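## Task

Load tube carrier TC according to its load map, where red 7 belongs in well C8, and then place TC on the raised nest. Any load-map vial not already in TC is in vial rack R1. First, take every vial in TC that is not on the map and put it in an empty well of R1. Next, if red 7 is not yet in C8, put it there. Then carry TC from transfer nest N1 to raised nest N2 and set it flat between N2's locators, with TC's A1 well at the corner of N2 labelled A1. Last, return forceps T1 to holder H1 with both tips in one slot and H1 upright and flat on its base. Every vial you move has to rest upright on the bottom of its well. Every vial you did not move has to stay upright in its original well, and R1 has to stay seated in its nest. Nothing may count on the robot to stay in place: release everything and pull the arms away at the end.

## Robot and tools

Robot: two six-joint arms, left_arm and right_arm, each with a parallel two-finger gripper and a wrist camera. Scene frame: origin on the table top midway between the arms, +x out over the table, +z up, and left_arm on the +y side. The names left and right refer to the arms, not to sides of an image. Arm roots: left_arm at (-0.046, +0.236, 0) m, right_arm at (-0.050, -0.255, 0) m, both turned very slightly about z. N1 sits between the arms and N2 is on the right_arm side.

Labware: a vial is identified by its cap colour plus the digit on the cap. A line under the digit shows which way is up for reading it. R1 and TC have their well names printed on top: row letters, column numbers, and a triangle marking A1. Forceps T1 can grip a vial by its cap. T1 is kept in holder H1.

execute_actions takes "actions", a list holding one item or none, plus an optional "pictures" boolean. An empty list moves nothing; it just returns the state, with pictures. A move item is {"rows": [...], "steps": n}, where n is 1 to 15 control steps of 1/30 s each, default 15, and a move needs at least 3. Each row is applied for one step, and the last row repeats if there are fewer rows than steps. A wait item is {"steps": n} with n up to 300 and no rows. It gives no new command and returns once n steps have passed since the previous result, counting the time spent replying. A refused call sends nothing to the robot.

Row layout: one list of 14 numbers covers both arms, always, even if only one arm should move. The order is left_arm waist, shoulder, elbow, wrist pitch, wrist yaw, wrist roll, grip, followed by the same seven for right_arm. The joint values are absolute target angles in radians, on the same scale that Joint positions reports. They are not offsets. Stated ranges per arm: waist -2.618 to 3.054, shoulder 0.000 to 3.142, elbow 0.000 to 3.142, wrist pitch -1.571 to 1.571, wrist yaw -1.571 to 1.571, wrist roll -2.094 to 2.094. The true ends can differ by up to 0.036 either way. A call is refused if a target goes more than 0.036 beyond a stated end and also lies further out than that joint's last reported angle. A target beyond the real end gets clipped to it, and then the result may report "joint sent to its limit", possibly about an earlier action. If that line is missing, it does not prove more travel is available. The grip number is an absolute command from -1 (closed) to +1 (fully open).

Motion: each step, a joint's target is kept within a lead of its measured angle: 0.202 rad for the waist, 0.258 for the shoulder, 0.238 for the elbow, 0.573 for wrist pitch, and 0.522 for wrist yaw and roll. If the targets would put a gripper more than 70 mm from where it now is, they are scaled back. Friction can leave a joint up to about 0.031 rad short, and commands smaller than that may do nothing. The arms keep heading for the last row sent while you think or wait. They give up once motion has nearly stopped, including a slow or blocked move, or once a step is HELD. The last 3 steps of each action run after its result is returned, and the simulation keeps running while you write.

Result lines: the state line gives each gripper's end_effector_position (metres, scene frame) and end_effector_quat_wxyz. That point lies between the pads, about 1 cm behind the fingertips, and it is less accurate at long reach. Fingers point along the gripper's +z and open along its y. Joint positions and Joint velocities come per arm: six angles in radians followed by the finger opening in metres, from 0.093 fully open to 0.000 closed. The opening is roughly the pad gap. On a rigid held object it settles up to about 12 mm below that object's width. grip_measured uses the -1..+1 scale: the pads meet near -0.94, and each millimetre of width adds about 0.0208. Each gripper has a fixed error of up to about 0.02 on this reading. Sending a number below the object's reading squeezes harder, up to roughly 50 to 62 N per pad. To keep holding, keep sending the same closing number. "joint command not followed" means the clearance check altered or blocked some joint targets. HELD marks steps on which your row, or part of it, was not sent. MOTOR HOT appears from 75 °C. OVER-TEMPERATURE FAULT means an arm stopped: at 90 °C for 10 s, and at 100 °C the arm goes limp and falls. Avoid holding loads longer than necessary.

Cameras: cam_head_left, cam_head_right, cam_high, cam_low, cam_left_wrist, cam_right_wrist, each 504x504. zoom_image takes "camera" and "region" [x0, y0, x1, y1] in image pixels, with (0,0) at the top-left and at most 504 by 504. It returns a closer view of that camera's latest image. read_manual(section="licences") only returns licence texts. finished_scene(scene) ends the current scene, given its number, and grades it. It cannot be undone, and its result shows the next task. Replying without a tool call ends everything.

Avoid: dropping vials, knocking anything off the table (this ends the scene), arms colliding or pressing on each other, slamming, and pushing hard. Brief tugs or pushes from outside can occur. Finish with everything resting on its own and both grippers open and away.

Each tool is called after "Call:" by a JSON object that holds its "name" and its "arguments".

## Session

Call:
{"name": "execute_actions", "arguments": {"actions": []}}

Scene clock: 0.00 s of 18600.00 s.
left_arm: end_effector_position=(+0.4963, +0.3271, +0.1167) grip_measured=+1.000 end_effector_quat_wxyz=(+0.732, -0.214, +0.619, +0.189) | right_arm: end_effector_position=(-0.0496, +0.1126, +0.1756) grip_measured=+1.000 end_effector_quat_wxyz=(-0.291, +0.844, -0.387, -0.230)
Joint positions: left_arm=[-0.022  2.358  1.06   1.47  -0.58   0.015  0.093] | right_arm=[ 1.442  1.325  1.018 -0.535 -0.236 -0.728  0.093]
Joint velocities: left_arm=[-0.002 -0.022 -0.017 -0.022  0.037 -0.051  0.   ] | right_arm=[ 0.007 -0.002  0.027  0.007 -0.037  0.007  0.   ]
Motor temperatures (°C, as the motors report them): left_arm=[25 27 27 25 25 24] | right_arm=[25 25 26 26 24 27]

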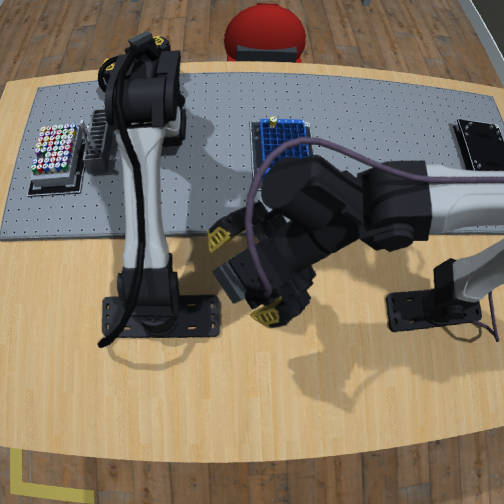

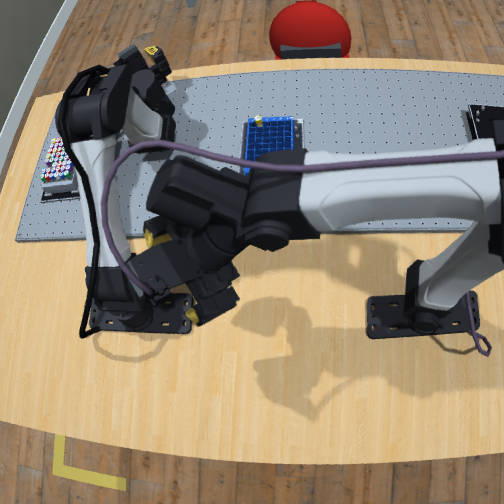

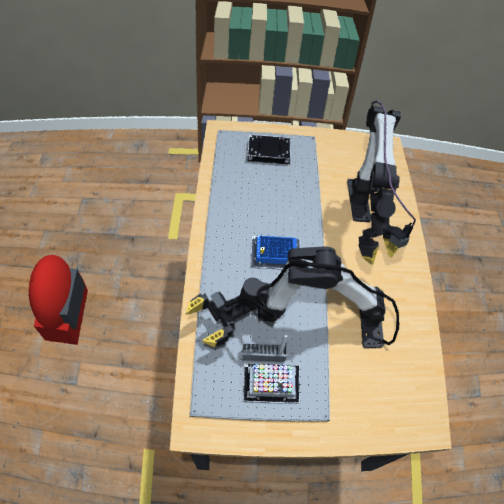

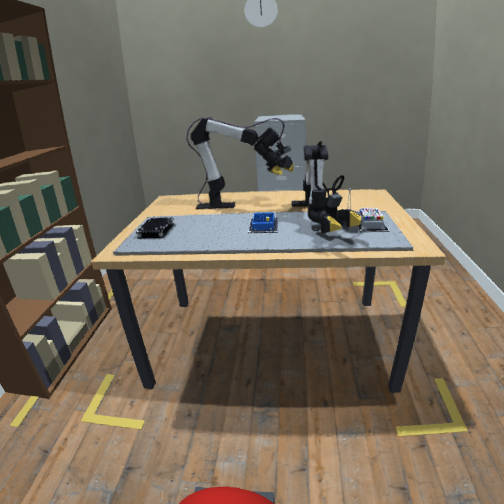

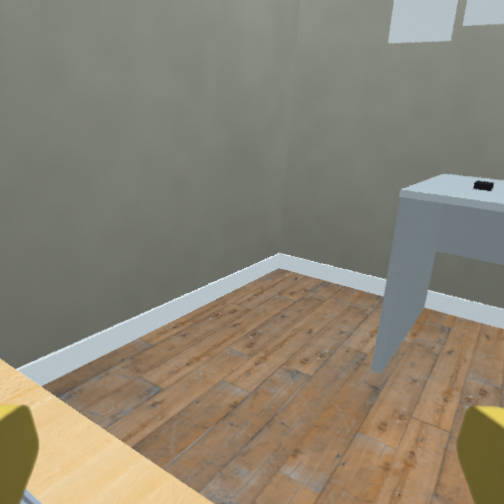

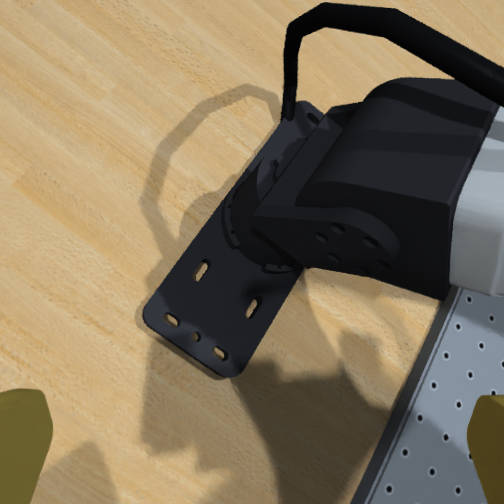

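Call:
{"name": "execute_actions", "arguments": {"actions": [{"rows":[[0,0.7,0.7,-0.6,0,0,1,0.3,0.6,0.6,-0.5,0,0,1]]}]}}

Call:
{"name": "execute_actions", "arguments": {"actions": [{"steps":90}], "pictures": true}}

Scene clock: 0.63 s of 18600.00 s.
left_arm: end_effector_position=(+0.3703, +0.2480, +0.1277) grip_measured=+1.000 end_effector_quat_wxyz=(+0.491, -0.014, +0.871, +0.027) | right_arm: end_effector_position=(+0.1386, -0.0752, +0.2089) grip_measured=+1.000 end_effector_quat_wxyz=(+0.480, -0.354, +0.783, +0.176)
Joint positions: left_arm=[-0.012  1.453  0.705  0.204 -0.053  0.007  0.093] | right_arm=[ 0.724  0.606  0.609 -0.502 -0.027 -0.087  0.093]
Joint velocities: left_arm=[ 0.007 -2.498  0.012 -2.938  0.212 -0.037  0.   ] | right_arm=[-2.122 -0.486  0.061  0.271  0.095  0.52   0.   ]
Motor temperatures (°C, as the motors report them): left_arm=[25 27 27 25 25 24] | right_arm=[25 25 26 26 24 27]
Steps of this call (steps 1 to 7: nothing new was sent; steps 8 to 19: the first 12 steps of this action). Readings (joint positions):
8: left_arm=[-0.018 2.323 1.025 1.402 -0.511 0.011] | right_arm=[1.429 1.305 0.994 -0.514 -0.226 -0.678]
9: left_arm=[-0.014 2.251 0.946 1.285 -0.416 0.011] | right_arm=[1.394 1.257 0.943 -0.498 -0.202 -0.608]
11: left_arm=[-0.012 2.108 0.814 1.097 -0.288 0.011] | right_arm=[1.287 1.131 0.830 -0.494 -0.149 -0.463]
15: left_arm=[-0.012 1.793 0.706 0.630 -0.121 0.008] | right_arm=[1.019 0.822 0.629 -0.508 -0.066 -0.209]
19: the state above

Scene clock: 3.63 s of 18600.00 s.
left_arm: end_effector_position=(+0.2174, +0.2394, +0.2140) grip_measured=+1.000 end_effector_quat_wxyz=(+0.479, -0.004, +0.878, +0.008) | right_arm: end_effector_position=(+0.1975, -0.1720, +0.2143) grip_measured=+1.000 end_effector_quat_wxyz=(+0.514, -0.140, +0.842, +0.082)
Joint positions: left_arm=[-0.012  0.687  0.705 -0.59  -0.009  0.006  0.093] | right_arm=[ 0.306  0.596  0.611 -0.491  0.004 -0.005  0.093]
Joint velocities: left_arm=[-0.002  0.012  0.012 -0.022  0.037 -0.037  0.   ] | right_arm=[ 0.002  0.002 -0.017  0.007  0.022 -0.007  0.   ]
Motor temperatures (°C, as the motors report them): left_arm=[25 27 27 26 25 24] | right_arm=[25 25 26 27 24 27]
Kept back: nothing.
Steps of this call (steps 1 to 3: the last 3 steps of your previous action; steps 4 to 45: the robot went on to your last target; steps 46 to 90: nothing new was sent). Readings (joint positions):
1: left_arm=[-0.012 1.367 0.705 0.107 -0.045 0.007] | right_arm=[0.652 0.596 0.611 -0.494 -0.022 -0.070]
2: left_arm=[-0.012 1.284 0.705 0.016 -0.038 0.007] | right_arm=[0.579 0.596 0.611 -0.490 -0.019 -0.057]
4: left_arm=[-0.012 1.128 0.705 -0.155 -0.029 0.007] | right_arm=[0.434 0.596 0.611 -0.491 -0.013 -0.038]
8: left_arm=[-0.012 0.800 0.705 -0.413 -0.017 0.006] | right_arm=[0.306 0.596 0.611 -0.491 0.004 -0.016]
90: the state above
All arms were judged still, so your last target was given up. Only a new action makes them travel on or press farther. Fingers that are still opening or closing keep moving.
camera_calibration (this result's frames):
cam_left_wrist: T_world_to_cam=[[0.0256628, -0.999624, 0.00969069, 0.232305], [-0.851251, -0.0269342, -0.524066, 0.339594], [0.52413, 0.00519979, -0.851622, 0.151171], [0, 0, 0, 1]] pos_world=[0.203885, 0.240578, 0.304459]
cam_right_wrist: T_world_to_cam=[[0.335406, -0.942054, 0.00617331, -0.227431], [-0.75413, -0.272414, -0.59756, 0.271479], [0.564615, 0.19577, -0.8018, 0.171246], [0, 0, 0, 1]] pos_world=[0.184325, -0.173823, 0.300934]

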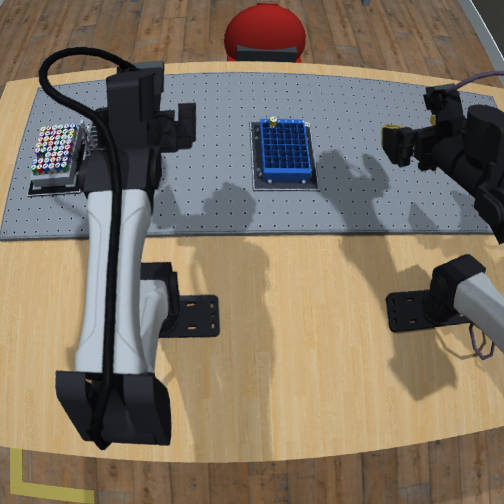

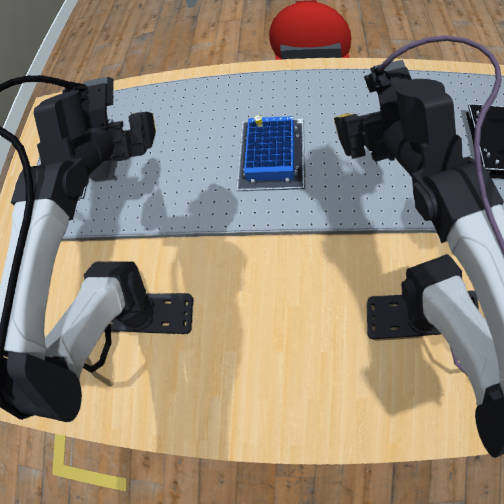

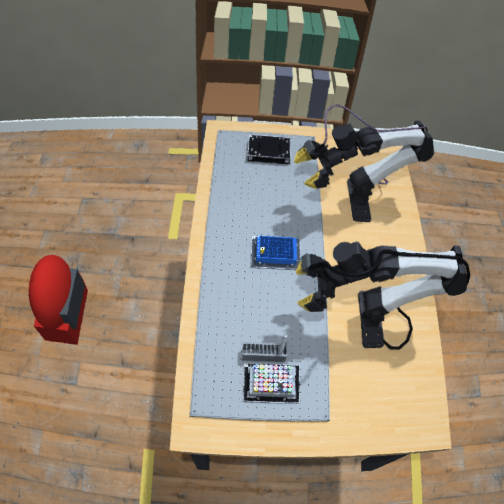

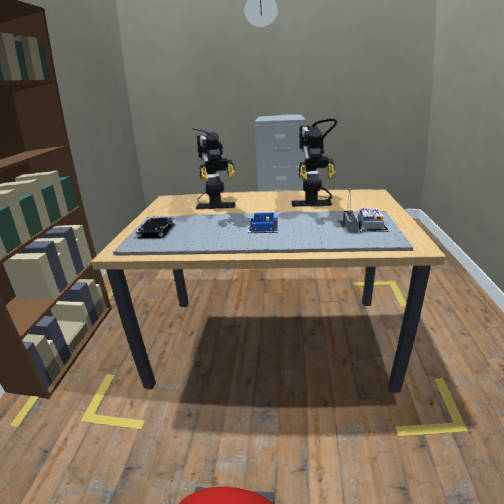

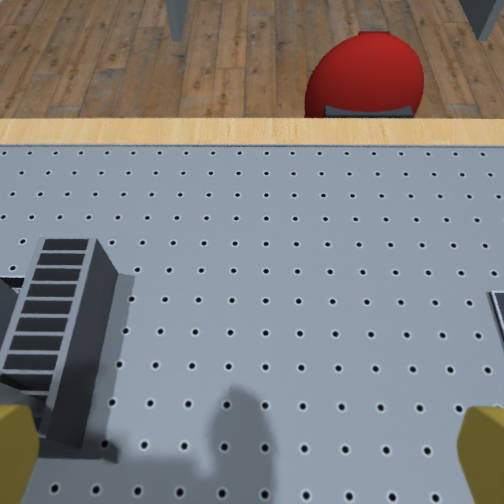

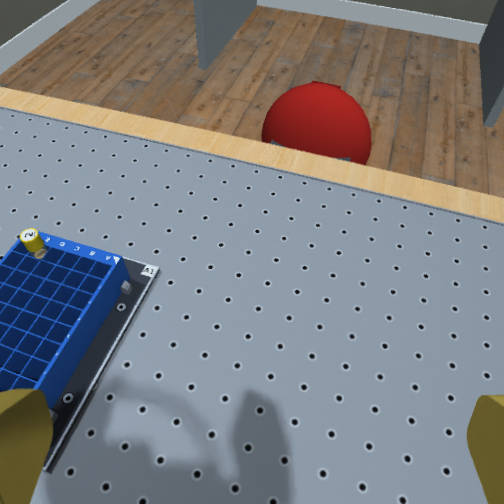

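Call:
{"name": "execute_actions", "arguments": {"actions": [{"rows":[[0.55,0.5,0.7,-0.8,0,0,1,0.7,0.6,0.6,-0.5,0,0,1]]}]}}

Call:
{"name": "execute_actions", "arguments": {"actions": [{"steps":30}], "pictures": true}}

Call:
{"name": "zoom_image", "arguments": {"camera": "cam_low", "region": [320,170,400,240]}}

Call:
{"name": "zoom_image", "arguments": {"camera": "cam_high", "region": [230,310,320,410]}}

Scene clock: 4.17 s of 18600.00 s.
left_arm: end_effector_position=(+0.1401, +0.3534, +0.2153) grip_measured=+1.000 end_effector_quat_wxyz=(+0.457, -0.242, +0.845, +0.135) | right_arm: end_effector_position=(+0.1468, -0.0836, +0.2143) grip_measured=+1.000 end_effector_quat_wxyz=(+0.487, -0.301, +0.799, +0.183)
Joint positions: left_arm=[ 0.539  0.505  0.701 -0.775 -0.006  0.004  0.093] | right_arm=[ 0.694  0.596  0.611 -0.491 -0.004 -0.002  0.093]
Joint velocities: left_arm=[-0.017 -0.012 -0.012 -0.154 -0.007  0.022  0.   ] | right_arm=[-0.007  0.007 -0.002 -0.037 -0.095 -0.051  0.   ]
Motor temperatures (°C, as the motors report them): left_arm=[25 27 27 26 25 24] | right_arm=[25 25 26 27 24 27]
Steps of this call (steps 1 to 4: nothing new was sent; steps 5 to 16: the first 12 steps of this action). Readings (joint positions):
5: left_arm=[0.016 0.670 0.705 -0.606 0.005 0.006] | right_arm=[0.333 0.596 0.611 -0.491 0.017 -0.002]
6: left_arm=[0.083 0.627 0.702 -0.647 0.008 0.006] | right_arm=[0.400 0.596 0.611 -0.491 0.020 -0.002]
8: left_arm=[0.228 0.541 0.701 -0.701 0.003 0.006] | right_arm=[0.546 0.596 0.611 -0.491 0.014 -0.002]
12: left_arm=[0.492 0.505 0.701 -0.749 -0.003 0.004] | right_arm=[0.692 0.596 0.611 -0.491 -0.004 -0.002]
16: the state above

Scene clock: 5.17 s of 18600.00 s.
left_arm: end_effector_position=(+0.1384, +0.3523, +0.2124) grip_measured=+1.000 end_effector_quat_wxyz=(+0.450, -0.243, +0.849, +0.133) | right_arm: end_effector_position=(+0.1468, -0.0836, +0.2143) grip_measured=+1.000 end_effector_quat_wxyz=(+0.487, -0.301, +0.799, +0.183)
Joint positions: left_arm=[ 0.539  0.505  0.701 -0.79  -0.006  0.004  0.093] | right_arm=[ 0.694  0.596  0.611 -0.491 -0.004 -0.002  0.093]
Joint velocities: left_arm=[-0.002 -0.007  0.007 -0.066 -0.007 -0.022  0.   ] | right_arm=[-0.002 -0.007  0.007  0.037 -0.066 -0.051  0.   ]
Motor temperatures (°C, as the motors report them): left_arm=[25 27 28 26 25 24] | right_arm=[25 25 26 27 24 27]
Kept back: nothing.
Steps of this call (steps 1 to 3: the last 3 steps of your previous action; steps 4 to 30: the robot went on to your last target). Readings (joint positions):
1: left_arm=[0.539 0.505 0.701 -0.778 -0.006 0.004] | right_arm=[0.694 0.596 0.611 -0.491 -0.004 -0.002]
2: left_arm=[0.539 0.505 0.701 -0.781 -0.006 0.004] | right_arm=[0.694 0.596 0.611 -0.491 -0.004 -0.002]
4: left_arm=[0.539 0.505 0.701 -0.785 -0.006 0.004] | right_arm=[0.694 0.596 0.611 -0.491 -0.004 -0.002]
8: left_arm=[0.539 0.505 0.701 -0.788 -0.006 0.004] | right_arm=[0.694 0.596 0.611 -0.491 -0.004 -0.002]
30: the state above
All arms were judged still, so your last target was given up. Only a new action makes them travel on or press farther. Fingers that are still opening or closing keep moving.
camera_calibration (this result's frames):
cam_left_wrist: T_world_to_cam=[[0.54368, -0.839198, 0.0126219, 0.218401], [-0.720219, -0.474215, -0.506364, 0.410297], [0.430925, 0.26621, -0.862227, 0.113821], [0, 0, 0, 1]] pos_world=[0.127715, 0.347551, 0.303143]
cam_right_wrist: T_world_to_cam=[[0.671124, -0.741345, -0.000209614, -0.158268], [-0.594457, -0.537981, -0.59766, 0.211645], [0.442959, 0.401229, -0.80175, 0.217635], [0, 0, 0, 1]] pos_world=[0.135628, -0.0907916, 0.300948]

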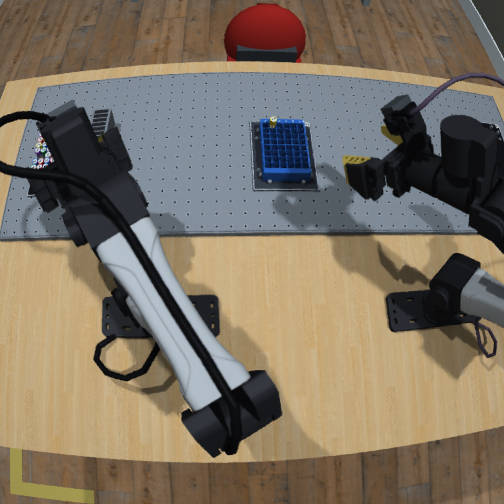

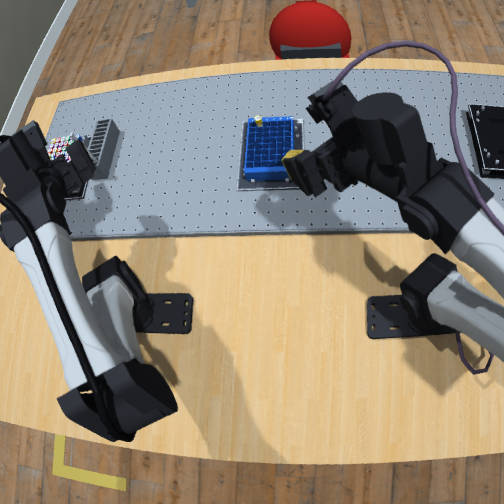

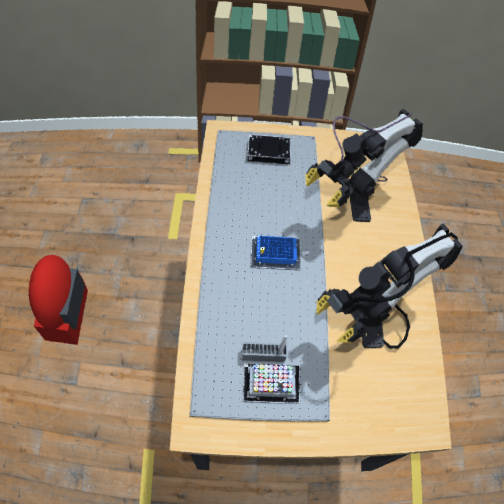

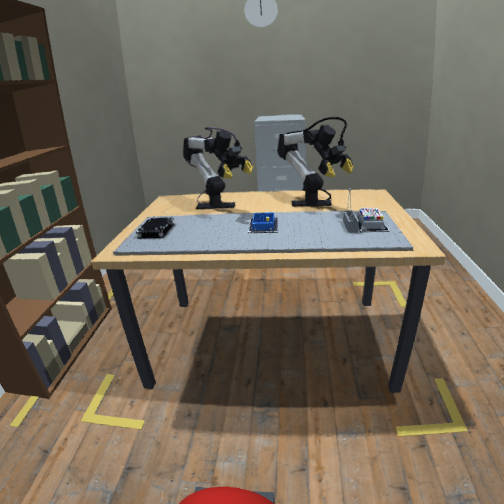

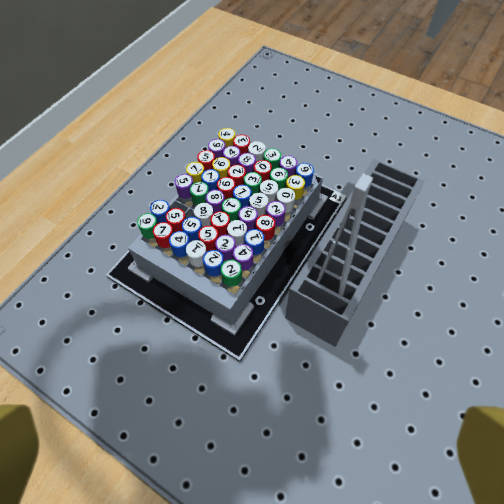

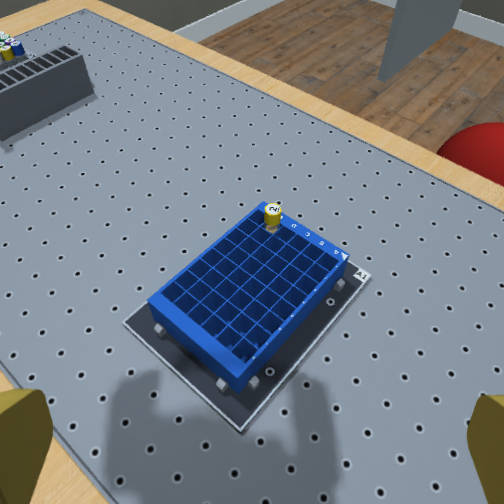

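Region (320, 170, 400, 240) of cam_low's 504x504 image, scaled by 6.300, with more detail than that image has; it fills the top 441 rows of this view, and the rest is white.

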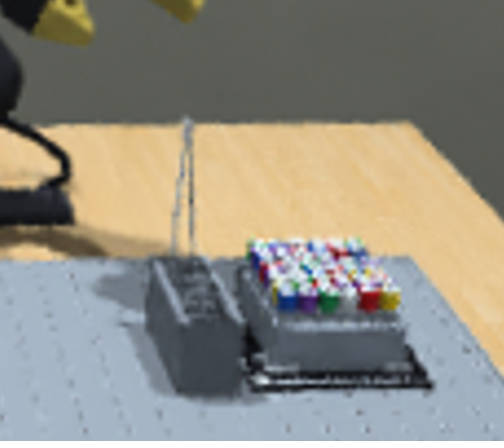

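Region (230, 310, 320, 410) of cam_high's 504x504 image, scaled by 5.040, with more detail than that image has; it fills the left 454 columns of this view, and the rest is white.

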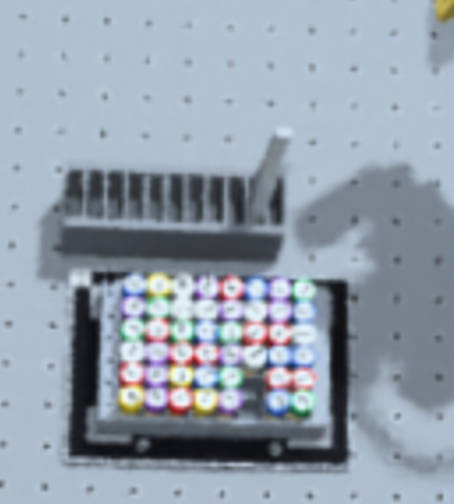

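Call:
{"name": "zoom_image", "arguments": {"camera": "cam_left_wrist", "region": [120,110,340,310]}}

Call:
{"name": "zoom_image", "arguments": {"camera": "cam_right_wrist", "region": [130,190,380,400]}}

Region (120, 110, 340, 310) of cam_left_wrist's 504x504 image, scaled by 2.291, with more detail than that image has; it fills the top 458 rows of this view, and the rest is white.

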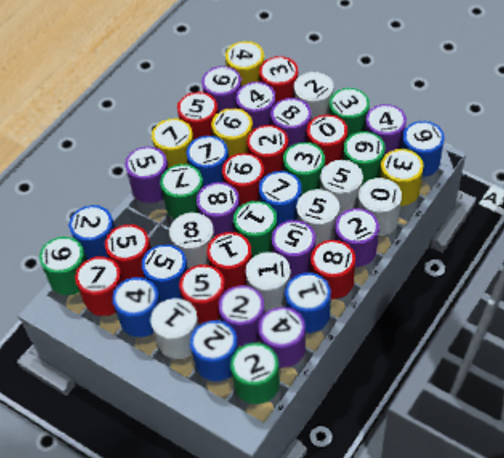

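Region (130, 190, 380, 400) of cam_right_wrist's 504x504 image, scaled by 2.016, with more detail than that image has; it fills the top 423 rows of this view, and the rest is white.

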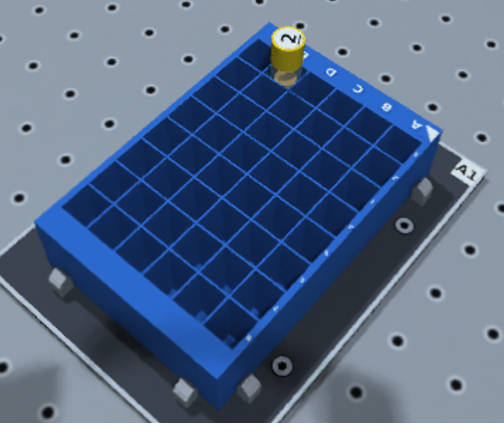

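Call:
{"name": "execute_actions", "arguments": {"actions": [{"rows":[[0.65,1.203,1.058,-0.96,0.342,0.587,0,0.7,0.6,0.6,-0.5,0,0,1]]}]}}

Call:
{"name": "execute_actions", "arguments": {"actions": [{"steps":40}], "pictures": true}}

Scene clock: 6.30 s of 18600.00 s.
left_arm: end_effector_position=(+0.2131, +0.3719, +0.1692) grip_measured=+0.003 end_effector_quat_wxyz=(+0.273, -0.022, +0.962, +0.008) | right_arm: end_effector_position=(+0.1468, -0.0836, +0.2143) grip_measured=+1.000 end_effector_quat_wxyz=(+0.487, -0.301, +0.799, +0.183)
Joint positions: left_arm=[ 0.637  1.226  1.051 -0.927  0.304  0.538  0.045] | right_arm=[ 0.694  0.596  0.611 -0.491 -0.004 -0.002  0.093]
Joint velocities: left_arm=[-0.007  0.056 -0.085 -0.271  0.154  0.286 -0.   ] | right_arm=[ 0.012 -0.017  0.002 -0.007  0.066 -0.051  0.   ]
Motor temperatures (°C, as the motors report them): left_arm=[25 27 28 26 25 24] | right_arm=[25 25 27 28 24 27]
Steps of this call (steps 1 to 22: nothing new was sent; steps 23 to 34: the first 12 steps of this action). Readings (joint positions):
23: left_arm=[0.557 0.536 0.736 -0.832 0.038 0.075] | right_arm=[0.694 0.596 0.611 -0.491 -0.004 -0.002]
24: left_arm=[0.591 0.611 0.810 -0.889 0.100 0.174] | right_arm=[0.694 0.596 0.611 -0.491 -0.004 -0.002]
26: left_arm=[0.629 0.782 0.963 -0.914 0.184 0.322] | right_arm=[0.694 0.596 0.611 -0.491 -0.004 -0.002]
30: left_arm=[0.637 1.084 1.073 -0.895 0.277 0.476] | right_arm=[0.694 0.596 0.611 -0.491 -0.004 -0.002]
34: the state above

Scene clock: 7.63 s of 18600.00 s.
left_arm: end_effector_position=(+0.2116, +0.3651, +0.1687) grip_measured=+0.003 end_effector_quat_wxyz=(+0.273, +0.001, +0.962, -0.003) | right_arm: end_effector_position=(+0.1468, -0.0836, +0.2143) grip_measured=+1.000 end_effector_quat_wxyz=(+0.487, -0.301, +0.799, +0.183)
Joint positions: left_arm=[ 0.637  1.223  1.05  -0.947  0.332  0.581  0.045] | right_arm=[ 0.694  0.596  0.611 -0.491 -0.004 -0.002  0.093]
Joint velocities: left_arm=[ 0.002  0.002 -0.002 -0.022  0.037 -0.037 -0.001] | right_arm=[ 0.002 -0.007 -0.002 -0.007  0.037  0.037  0.   ]
Motor temperatures (°C, as the motors report them): left_arm=[25 27 28 27 25 24] | right_arm=[25 25 27 28 24 27]
Kept back: nothing.
Steps of this call (steps 1 to 3: the last 3 steps of your previous action; steps 4 to 30: the robot went on to your last target; steps 31 to 40: nothing new was sent). Readings (joint positions):
1: left_arm=[0.637 1.226 1.050 -0.937 0.309 0.546] | right_arm=[0.694 0.596 0.611 -0.491 -0.004 -0.002]
2: left_arm=[0.637 1.224 1.050 -0.940 0.314 0.553] | right_arm=[0.694 0.596 0.611 -0.491 -0.004 -0.002]
4: left_arm=[0.637 1.223 1.050 -0.942 0.321 0.563] | right_arm=[0.694 0.596 0.611 -0.491 -0.004 -0.002]
8: left_arm=[0.637 1.223 1.050 -0.946 0.327 0.574] | right_arm=[0.694 0.596 0.611 -0.491 -0.004 -0.002]
40: the state above
All arms were judged still, so your last target was given up. Only a new action makes them travel on or press farther. Fingers that are still opening or closing keep moving.
camera_calibration (this result's frames):
cam_left_wrist: T_world_to_cam=[[0.0167529, -0.99969, 0.0183954, 0.35899], [-0.994236, -0.0186044, -0.105586, 0.270919], [0.105895, -0.0165205, -0.99424, 0.235475], [0, 0, 0, 1]] pos_world=[0.238408, 0.36781, 0.25612]
cam_right_wrist: T_world_to_cam=[[0.671124, -0.741345, -0.000209614, -0.158268], [-0.594457, -0.537981, -0.59766, 0.211645], [0.442959, 0.401229, -0.80175, 0.217635], [0, 0, 0, 1]] pos_world=[0.135628, -0.0907916, 0.300948]

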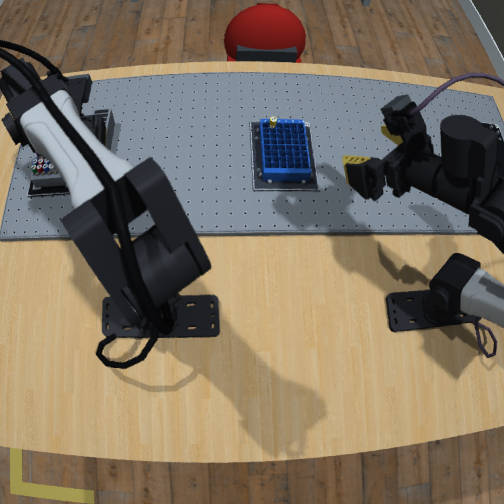

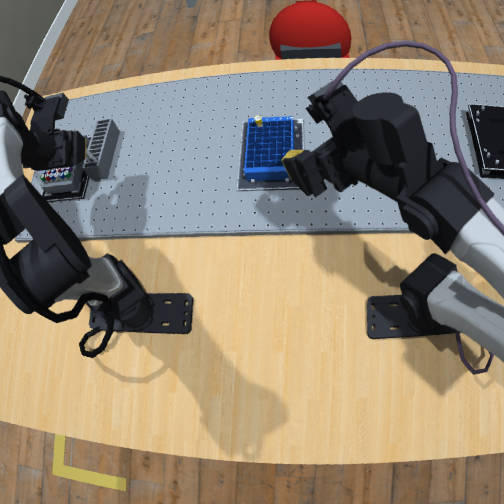

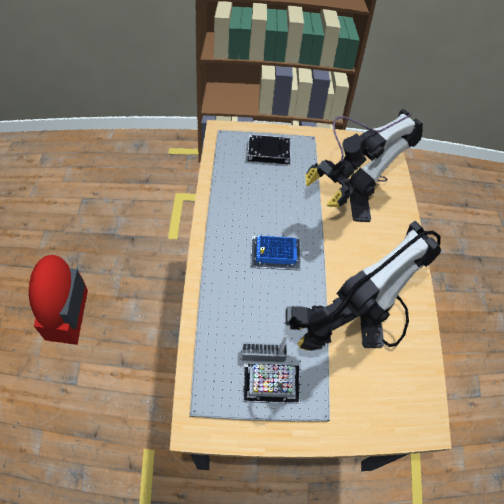

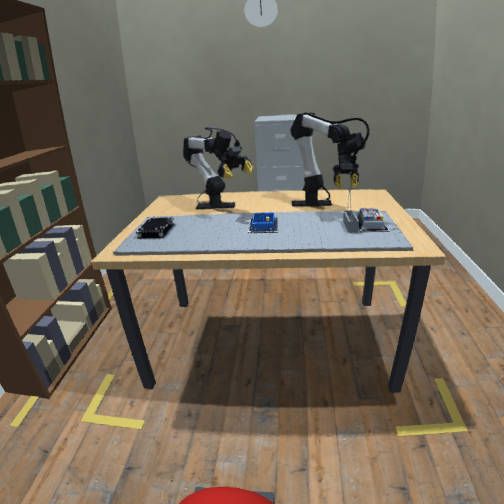

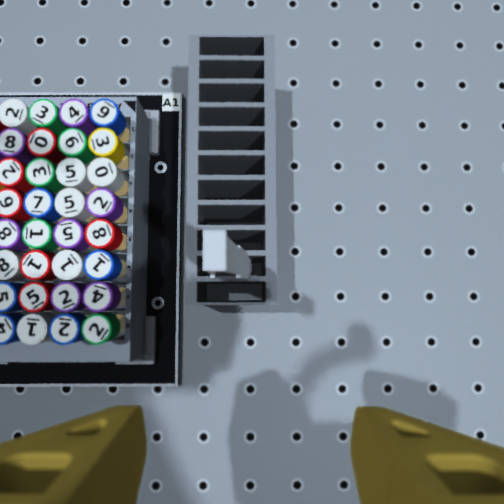

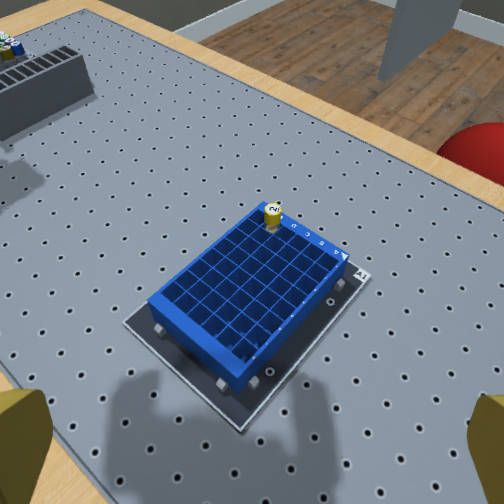

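Call:
{"name": "execute_actions", "arguments": {"actions": [{"rows":[[0.63,1.25,1.01,-0.86,0.33,0.57,0,0.7,0.6,0.6,-0.5,0,0,1],[0.63,1.25,1.01,-0.86,0.33,0.57,0,0.7,0.6,0.6,-0.5,0,0,1],[0.63,1.25,1.01,-0.86,0.33,0.57,0,0.7,0.6,0.6,-0.5,0,0,1],[0.61,1.29,0.97,-0.77,0.32,0.55,0,0.7,0.6,0.6,-0.5,0,0,1],[0.61,1.29,0.97,-0.77,0.32,0.55,0,0.7,0.6,0.6,-0.5,0,0,1],[0.61,1.29,0.97,-0.77,0.32,0.55,0,0.7,0.6,0.6,-0.5,0,0,1],[0.59,1.33,0.93,-0.68,0.31,0.53,0,0.7,0.6,0.6,-0.5,0,0,1],[0.59,1.33,0.93,-0.68,0.31,0.53,0,0.7,0.6,0.6,-0.5,0,0,1],[0.59,1.33,0.93,-0.68,0.31,0.53,0,0.7,0.6,0.6,-0.5,0,0,1],[0.562,1.36,0.89,-0.595,0.30,0.51,0,0.7,0.6,0.6,-0.5,0,0,1]]}]}}

Call:
{"name": "execute_actions", "arguments": {"actions": [{"steps":30}], "pictures": true}}

Call:
{"name": "zoom_image", "arguments": {"camera": "cam_low", "region": [310,160,400,240]}}

Scene clock: 8.33 s of 18600.00 s.
left_arm: end_effector_position=(+0.2369, +0.3666, +0.1130) grip_measured=+0.003 end_effector_quat_wxyz=(+0.266, +0.002, +0.964, -0.012) | right_arm: end_effector_position=(+0.1468, -0.0836, +0.2143) grip_measured=+1.000 end_effector_quat_wxyz=(+0.487, -0.301, +0.799, +0.183)
Joint positions: left_arm=[ 0.582  1.337  0.913 -0.702  0.317  0.535  0.045] | right_arm=[ 0.694  0.596  0.611 -0.491 -0.004 -0.002  0.093]
Joint velocities: left_arm=[-0.222  0.32  -0.32   0.564 -0.051 -0.125 -0.001] | right_arm=[-0.007 -0.007  0.002  0.022 -0.022  0.022  0.   ]
Motor temperatures (°C, as the motors report them): left_arm=[25 27 28 27 25 24] | right_arm=[25 25 27 28 24 27]
Steps of this call (steps 1 to 9: nothing new was sent; steps 10 to 21: the first 12 steps of this action). Readings (joint positions):
10: left_arm=[0.637 1.223 1.046 -0.939 0.332 0.581] | right_arm=[0.694 0.596 0.611 -0.491 -0.004 -0.002]
11: left_arm=[0.637 1.223 1.040 -0.925 0.332 0.579] | right_arm=[0.694 0.596 0.611 -0.491 -0.004 -0.002]
13: left_arm=[0.635 1.230 1.024 -0.898 0.332 0.575] | right_arm=[0.694 0.596 0.611 -0.491 -0.004 -0.002]
17: left_arm=[0.615 1.281 0.971 -0.800 0.327 0.557] | right_arm=[0.694 0.596 0.611 -0.491 -0.004 -0.002]
21: the state above

Scene clock: 9.33 s of 18600.00 s.
left_arm: end_effector_position=(+0.2491, +0.3729, +0.1118) grip_measured=+0.003 end_effector_quat_wxyz=(+0.287, +0.001, +0.958, +0.002) | right_arm: end_effector_position=(+0.1468, -0.0836, +0.2143) grip_measured=+1.000 end_effector_quat_wxyz=(+0.487, -0.301, +0.799, +0.183)
Joint positions: left_arm=[ 0.573  1.352  0.897 -0.615  0.309  0.516  0.045] | right_arm=[ 0.694  0.596  0.611 -0.491 -0.004 -0.002  0.093]
Joint velocities: left_arm=[-0.007 -0.007  0.007 -0.007 -0.022  0.037  0.001] | right_arm=[ 0.007 -0.002  0.022 -0.066  0.022 -0.051  0.   ]
Motor temperatures (°C, as the motors report them): left_arm=[25 27 28 27 25 24] | right_arm=[25 25 27 29 24 27]
Kept back: nothing.
Steps of this call (steps 1 to 3: the last 3 steps of your previous action; steps 4 to 30: the robot went on to your last target). Readings (joint positions):
1: left_arm=[0.576 1.346 0.905 -0.688 0.316 0.531] | right_arm=[0.694 0.596 0.611 -0.491 -0.004 -0.002]
2: left_arm=[0.574 1.351 0.899 -0.677 0.314 0.528] | right_arm=[0.694 0.596 0.611 -0.491 -0.004 -0.002]
4: left_arm=[0.573 1.352 0.897 -0.659 0.312 0.524] | right_arm=[0.694 0.596 0.611 -0.491 -0.004 -0.002]
8: left_arm=[0.573 1.352 0.897 -0.631 0.310 0.519] | right_arm=[0.694 0.596 0.611 -0.491 -0.004 -0.002]
30: the state above
All arms were judged still, so your last target was given up. Only a new action makes them travel on or press farther. Fingers that are still opening or closing keep moving.
camera_calibration (this result's frames):
cam_left_wrist: T_world_to_cam=[[0.018509, -0.999793, 0.00839184, 0.367944], [-0.990777, -0.0194677, -0.134097, 0.304991], [0.134233, -0.00583243, -0.990933, 0.163647], [0, 0, 0, 1]] pos_world=[0.273401, 0.37476, 0.199974]
cam_right_wrist: T_world_to_cam=[[0.671124, -0.741345, -0.000209614, -0.158268], [-0.594457, -0.537981, -0.59766, 0.211645], [0.442959, 0.401229, -0.80175, 0.217635], [0, 0, 0, 1]] pos_world=[0.135628, -0.0907916, 0.300948]

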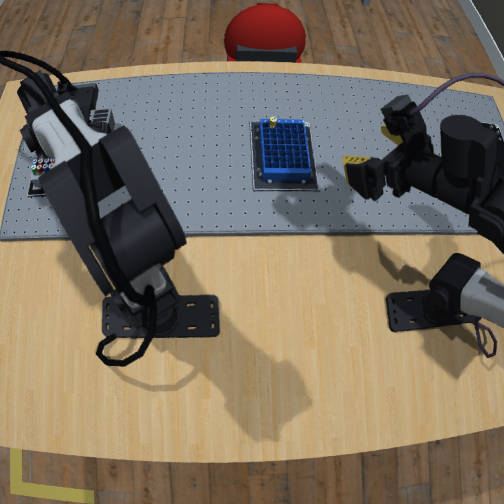

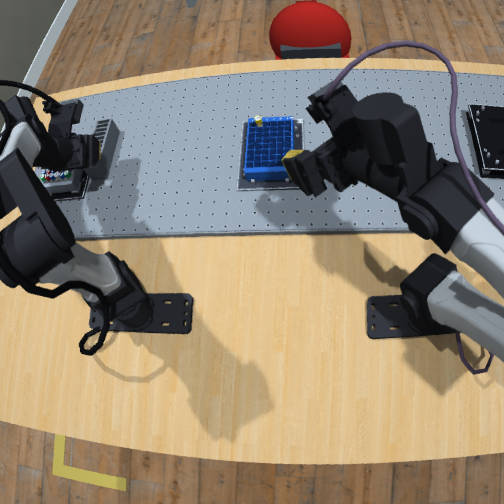

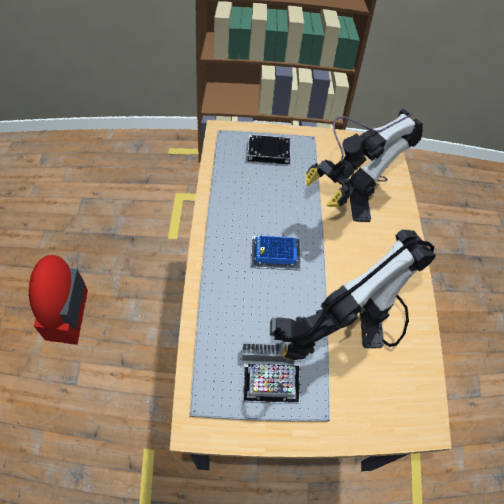

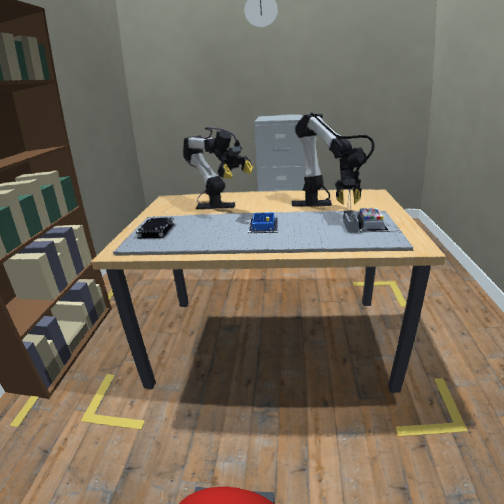

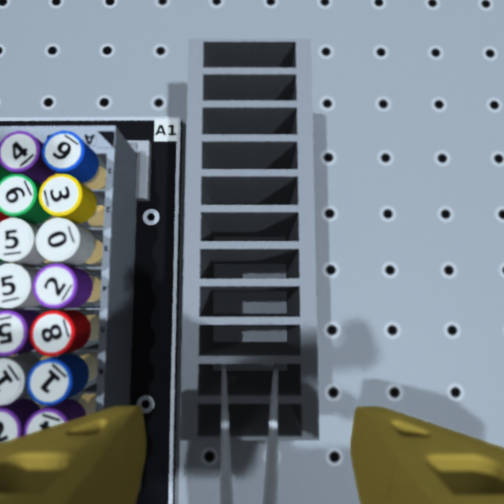

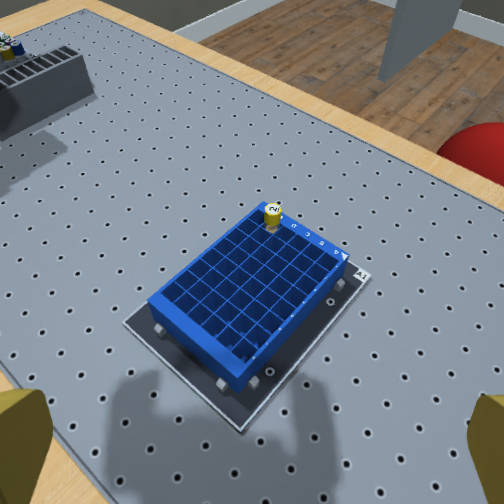

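Region (310, 160, 400, 240) of cam_low's 504x504 image, scaled by 5.600, with more detail than that image has.

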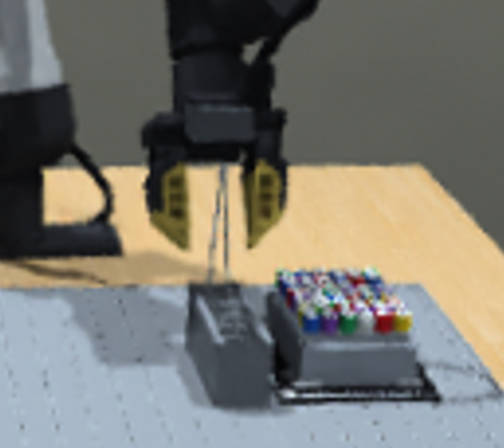

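Call:
{"name": "execute_actions", "arguments": {"actions": [{"rows":[[0.562,1.36,0.89,-0.595,0.30,0.51,-0.76,0.7,0.6,0.6,-0.5,0,0,1]]}]}}

Call:
{"name": "execute_actions", "arguments": {"actions": [{"steps":20}], "pictures": true}}

Scene clock: 9.87 s of 18600.00 s.
left_arm: end_effector_position=(+0.2491, +0.3730, +0.1118) grip_measured=-0.757 end_effector_quat_wxyz=(+0.287, +0.001, +0.958, +0.002) | right_arm: end_effector_position=(+0.1468, -0.0836, +0.2143) grip_measured=+1.000 end_effector_quat_wxyz=(+0.487, -0.301, +0.799, +0.183)
Joint positions: left_arm=[ 0.573  1.352  0.897 -0.615  0.309  0.515  0.009] | right_arm=[ 0.694  0.596  0.611 -0.491 -0.004 -0.002  0.093]
Joint velocities: left_arm=[-0.007 -0.017 -0.002  0.037  0.037  0.037 -0.001] | right_arm=[-0.022 -0.012  0.017 -0.022 -0.007 -0.007  0.   ]
Motor temperatures (°C, as the motors report them): left_arm=[25 27 28 27 25 24] | right_arm=[25 25 27 29 24 27]
Steps of this call (steps 1 to 4: nothing new was sent; steps 5 to 16: the first 12 steps of this action). Readings (joint positions):
5: left_arm=[0.573 1.352 0.897 -0.615 0.309 0.515] | right_arm=[0.694 0.596 0.611 -0.491 -0.004 -0.002]
6: left_arm=[0.573 1.352 0.897 -0.615 0.309 0.515] | right_arm=[0.694 0.596 0.611 -0.491 -0.004 -0.002]
8: left_arm=[0.573 1.352 0.897 -0.615 0.309 0.515] | right_arm=[0.694 0.596 0.611 -0.491 -0.004 -0.002]
12: left_arm=[0.573 1.352 0.897 -0.615 0.309 0.515] | right_arm=[0.694 0.596 0.611 -0.491 -0.004 -0.002]
16: the state above

Scene clock: 10.53 s of 18600.00 s.
left_arm: end_effector_position=(+0.2491, +0.3730, +0.1118) grip_measured=-0.757 end_effector_quat_wxyz=(+0.287, +0.001, +0.958, +0.002) | right_arm: end_effector_position=(+0.1468, -0.0836, +0.2143) grip_measured=+1.000 end_effector_quat_wxyz=(+0.487, -0.301, +0.799, +0.183)
Joint positions: left_arm=[ 0.573  1.352  0.897 -0.615  0.309  0.515  0.009] | right_arm=[ 0.694  0.596  0.611 -0.491 -0.004 -0.002  0.093]
Joint velocities: left_arm=[ 0.002 -0.007  0.007 -0.007 -0.037 -0.066  0.001] | right_arm=[-0.002 -0.002  0.002  0.007  0.022  0.022  0.   ]
Motor temperatures (°C, as the motors report them): left_arm=[25 27 28 27 25 24] | right_arm=[25 25 27 29 24 27]
Kept back: nothing.
Steps of this call (steps 1 to 3: the last 3 steps of your previous action; steps 4 to 15: the robot went on to your last target; steps 16 to 20: nothing new was sent). Readings (joint positions):
1: left_arm=[0.573 1.352 0.897 -0.615 0.309 0.515] | right_arm=[0.694 0.596 0.611 -0.491 -0.004 -0.002]
2: left_arm=[0.573 1.352 0.897 -0.615 0.309 0.515] | right_arm=[0.694 0.596 0.611 -0.491 -0.004 -0.002]
4: left_arm=[0.573 1.352 0.897 -0.615 0.309 0.515] | right_arm=[0.694 0.596 0.611 -0.491 -0.004 -0.002]
8: left_arm=[0.573 1.352 0.897 -0.615 0.309 0.515] | right_arm=[0.694 0.596 0.611 -0.491 -0.004 -0.002]
20: the state above
All arms were judged still, so your last target was given up. Only a new action makes them travel on or press farther. Fingers that are still opening or closing keep moving.
camera_calibration (this result's frames):
cam_left_wrist: T_world_to_cam=[[0.0188251, -0.999788, 0.00839401, 0.367905], [-0.990728, -0.019783, -0.134412, 0.305203], [0.13455, -0.00578586, -0.99089, 0.16358], [0, 0, 0, 1]] pos_world=[0.273438, 0.374811, 0.200024]
cam_right_wrist: T_world_to_cam=[[0.671124, -0.741345, -0.000209614, -0.158268], [-0.594457, -0.537981, -0.59766, 0.211645], [0.442959, 0.401229, -0.80175, 0.217635], [0, 0, 0, 1]] pos_world=[0.135628, -0.0907916, 0.300948]

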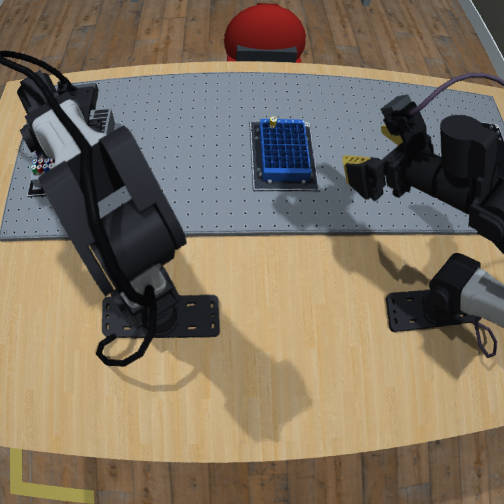

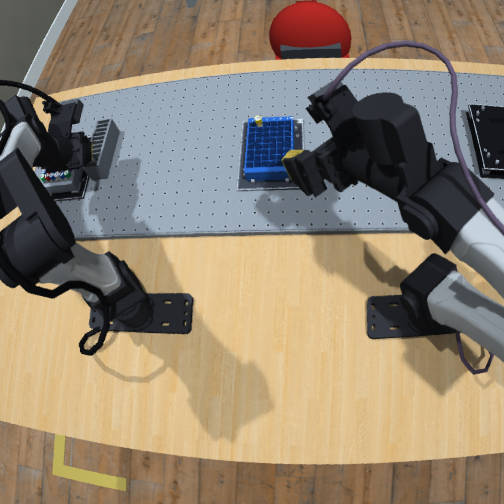

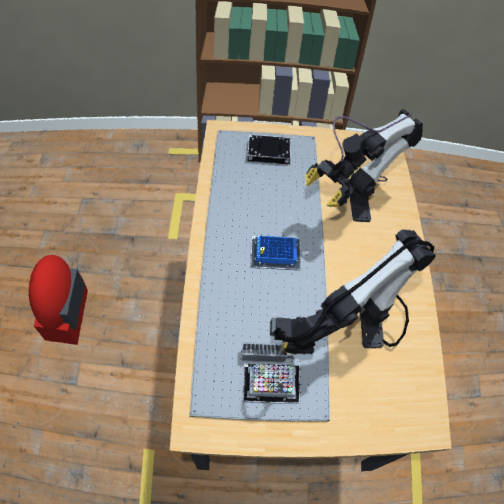

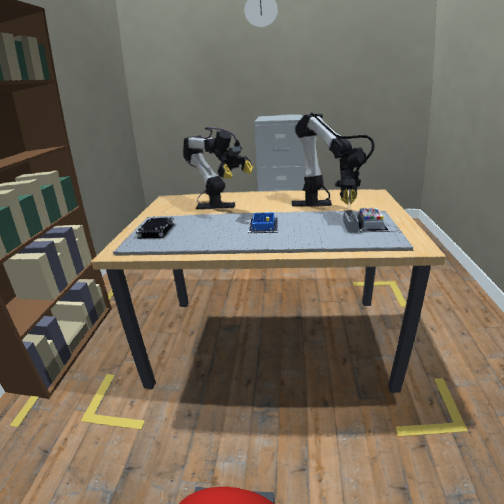

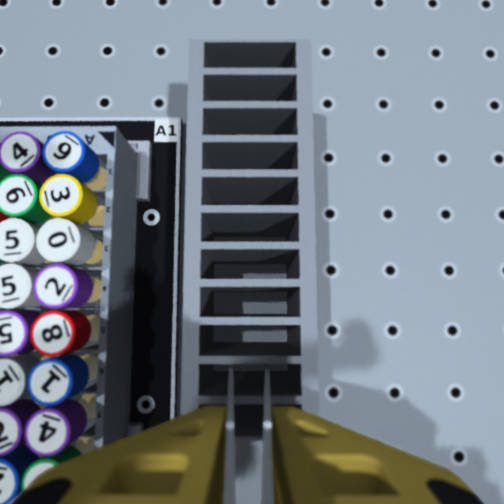

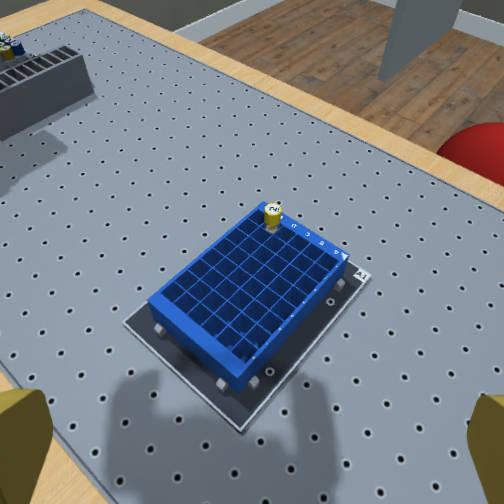

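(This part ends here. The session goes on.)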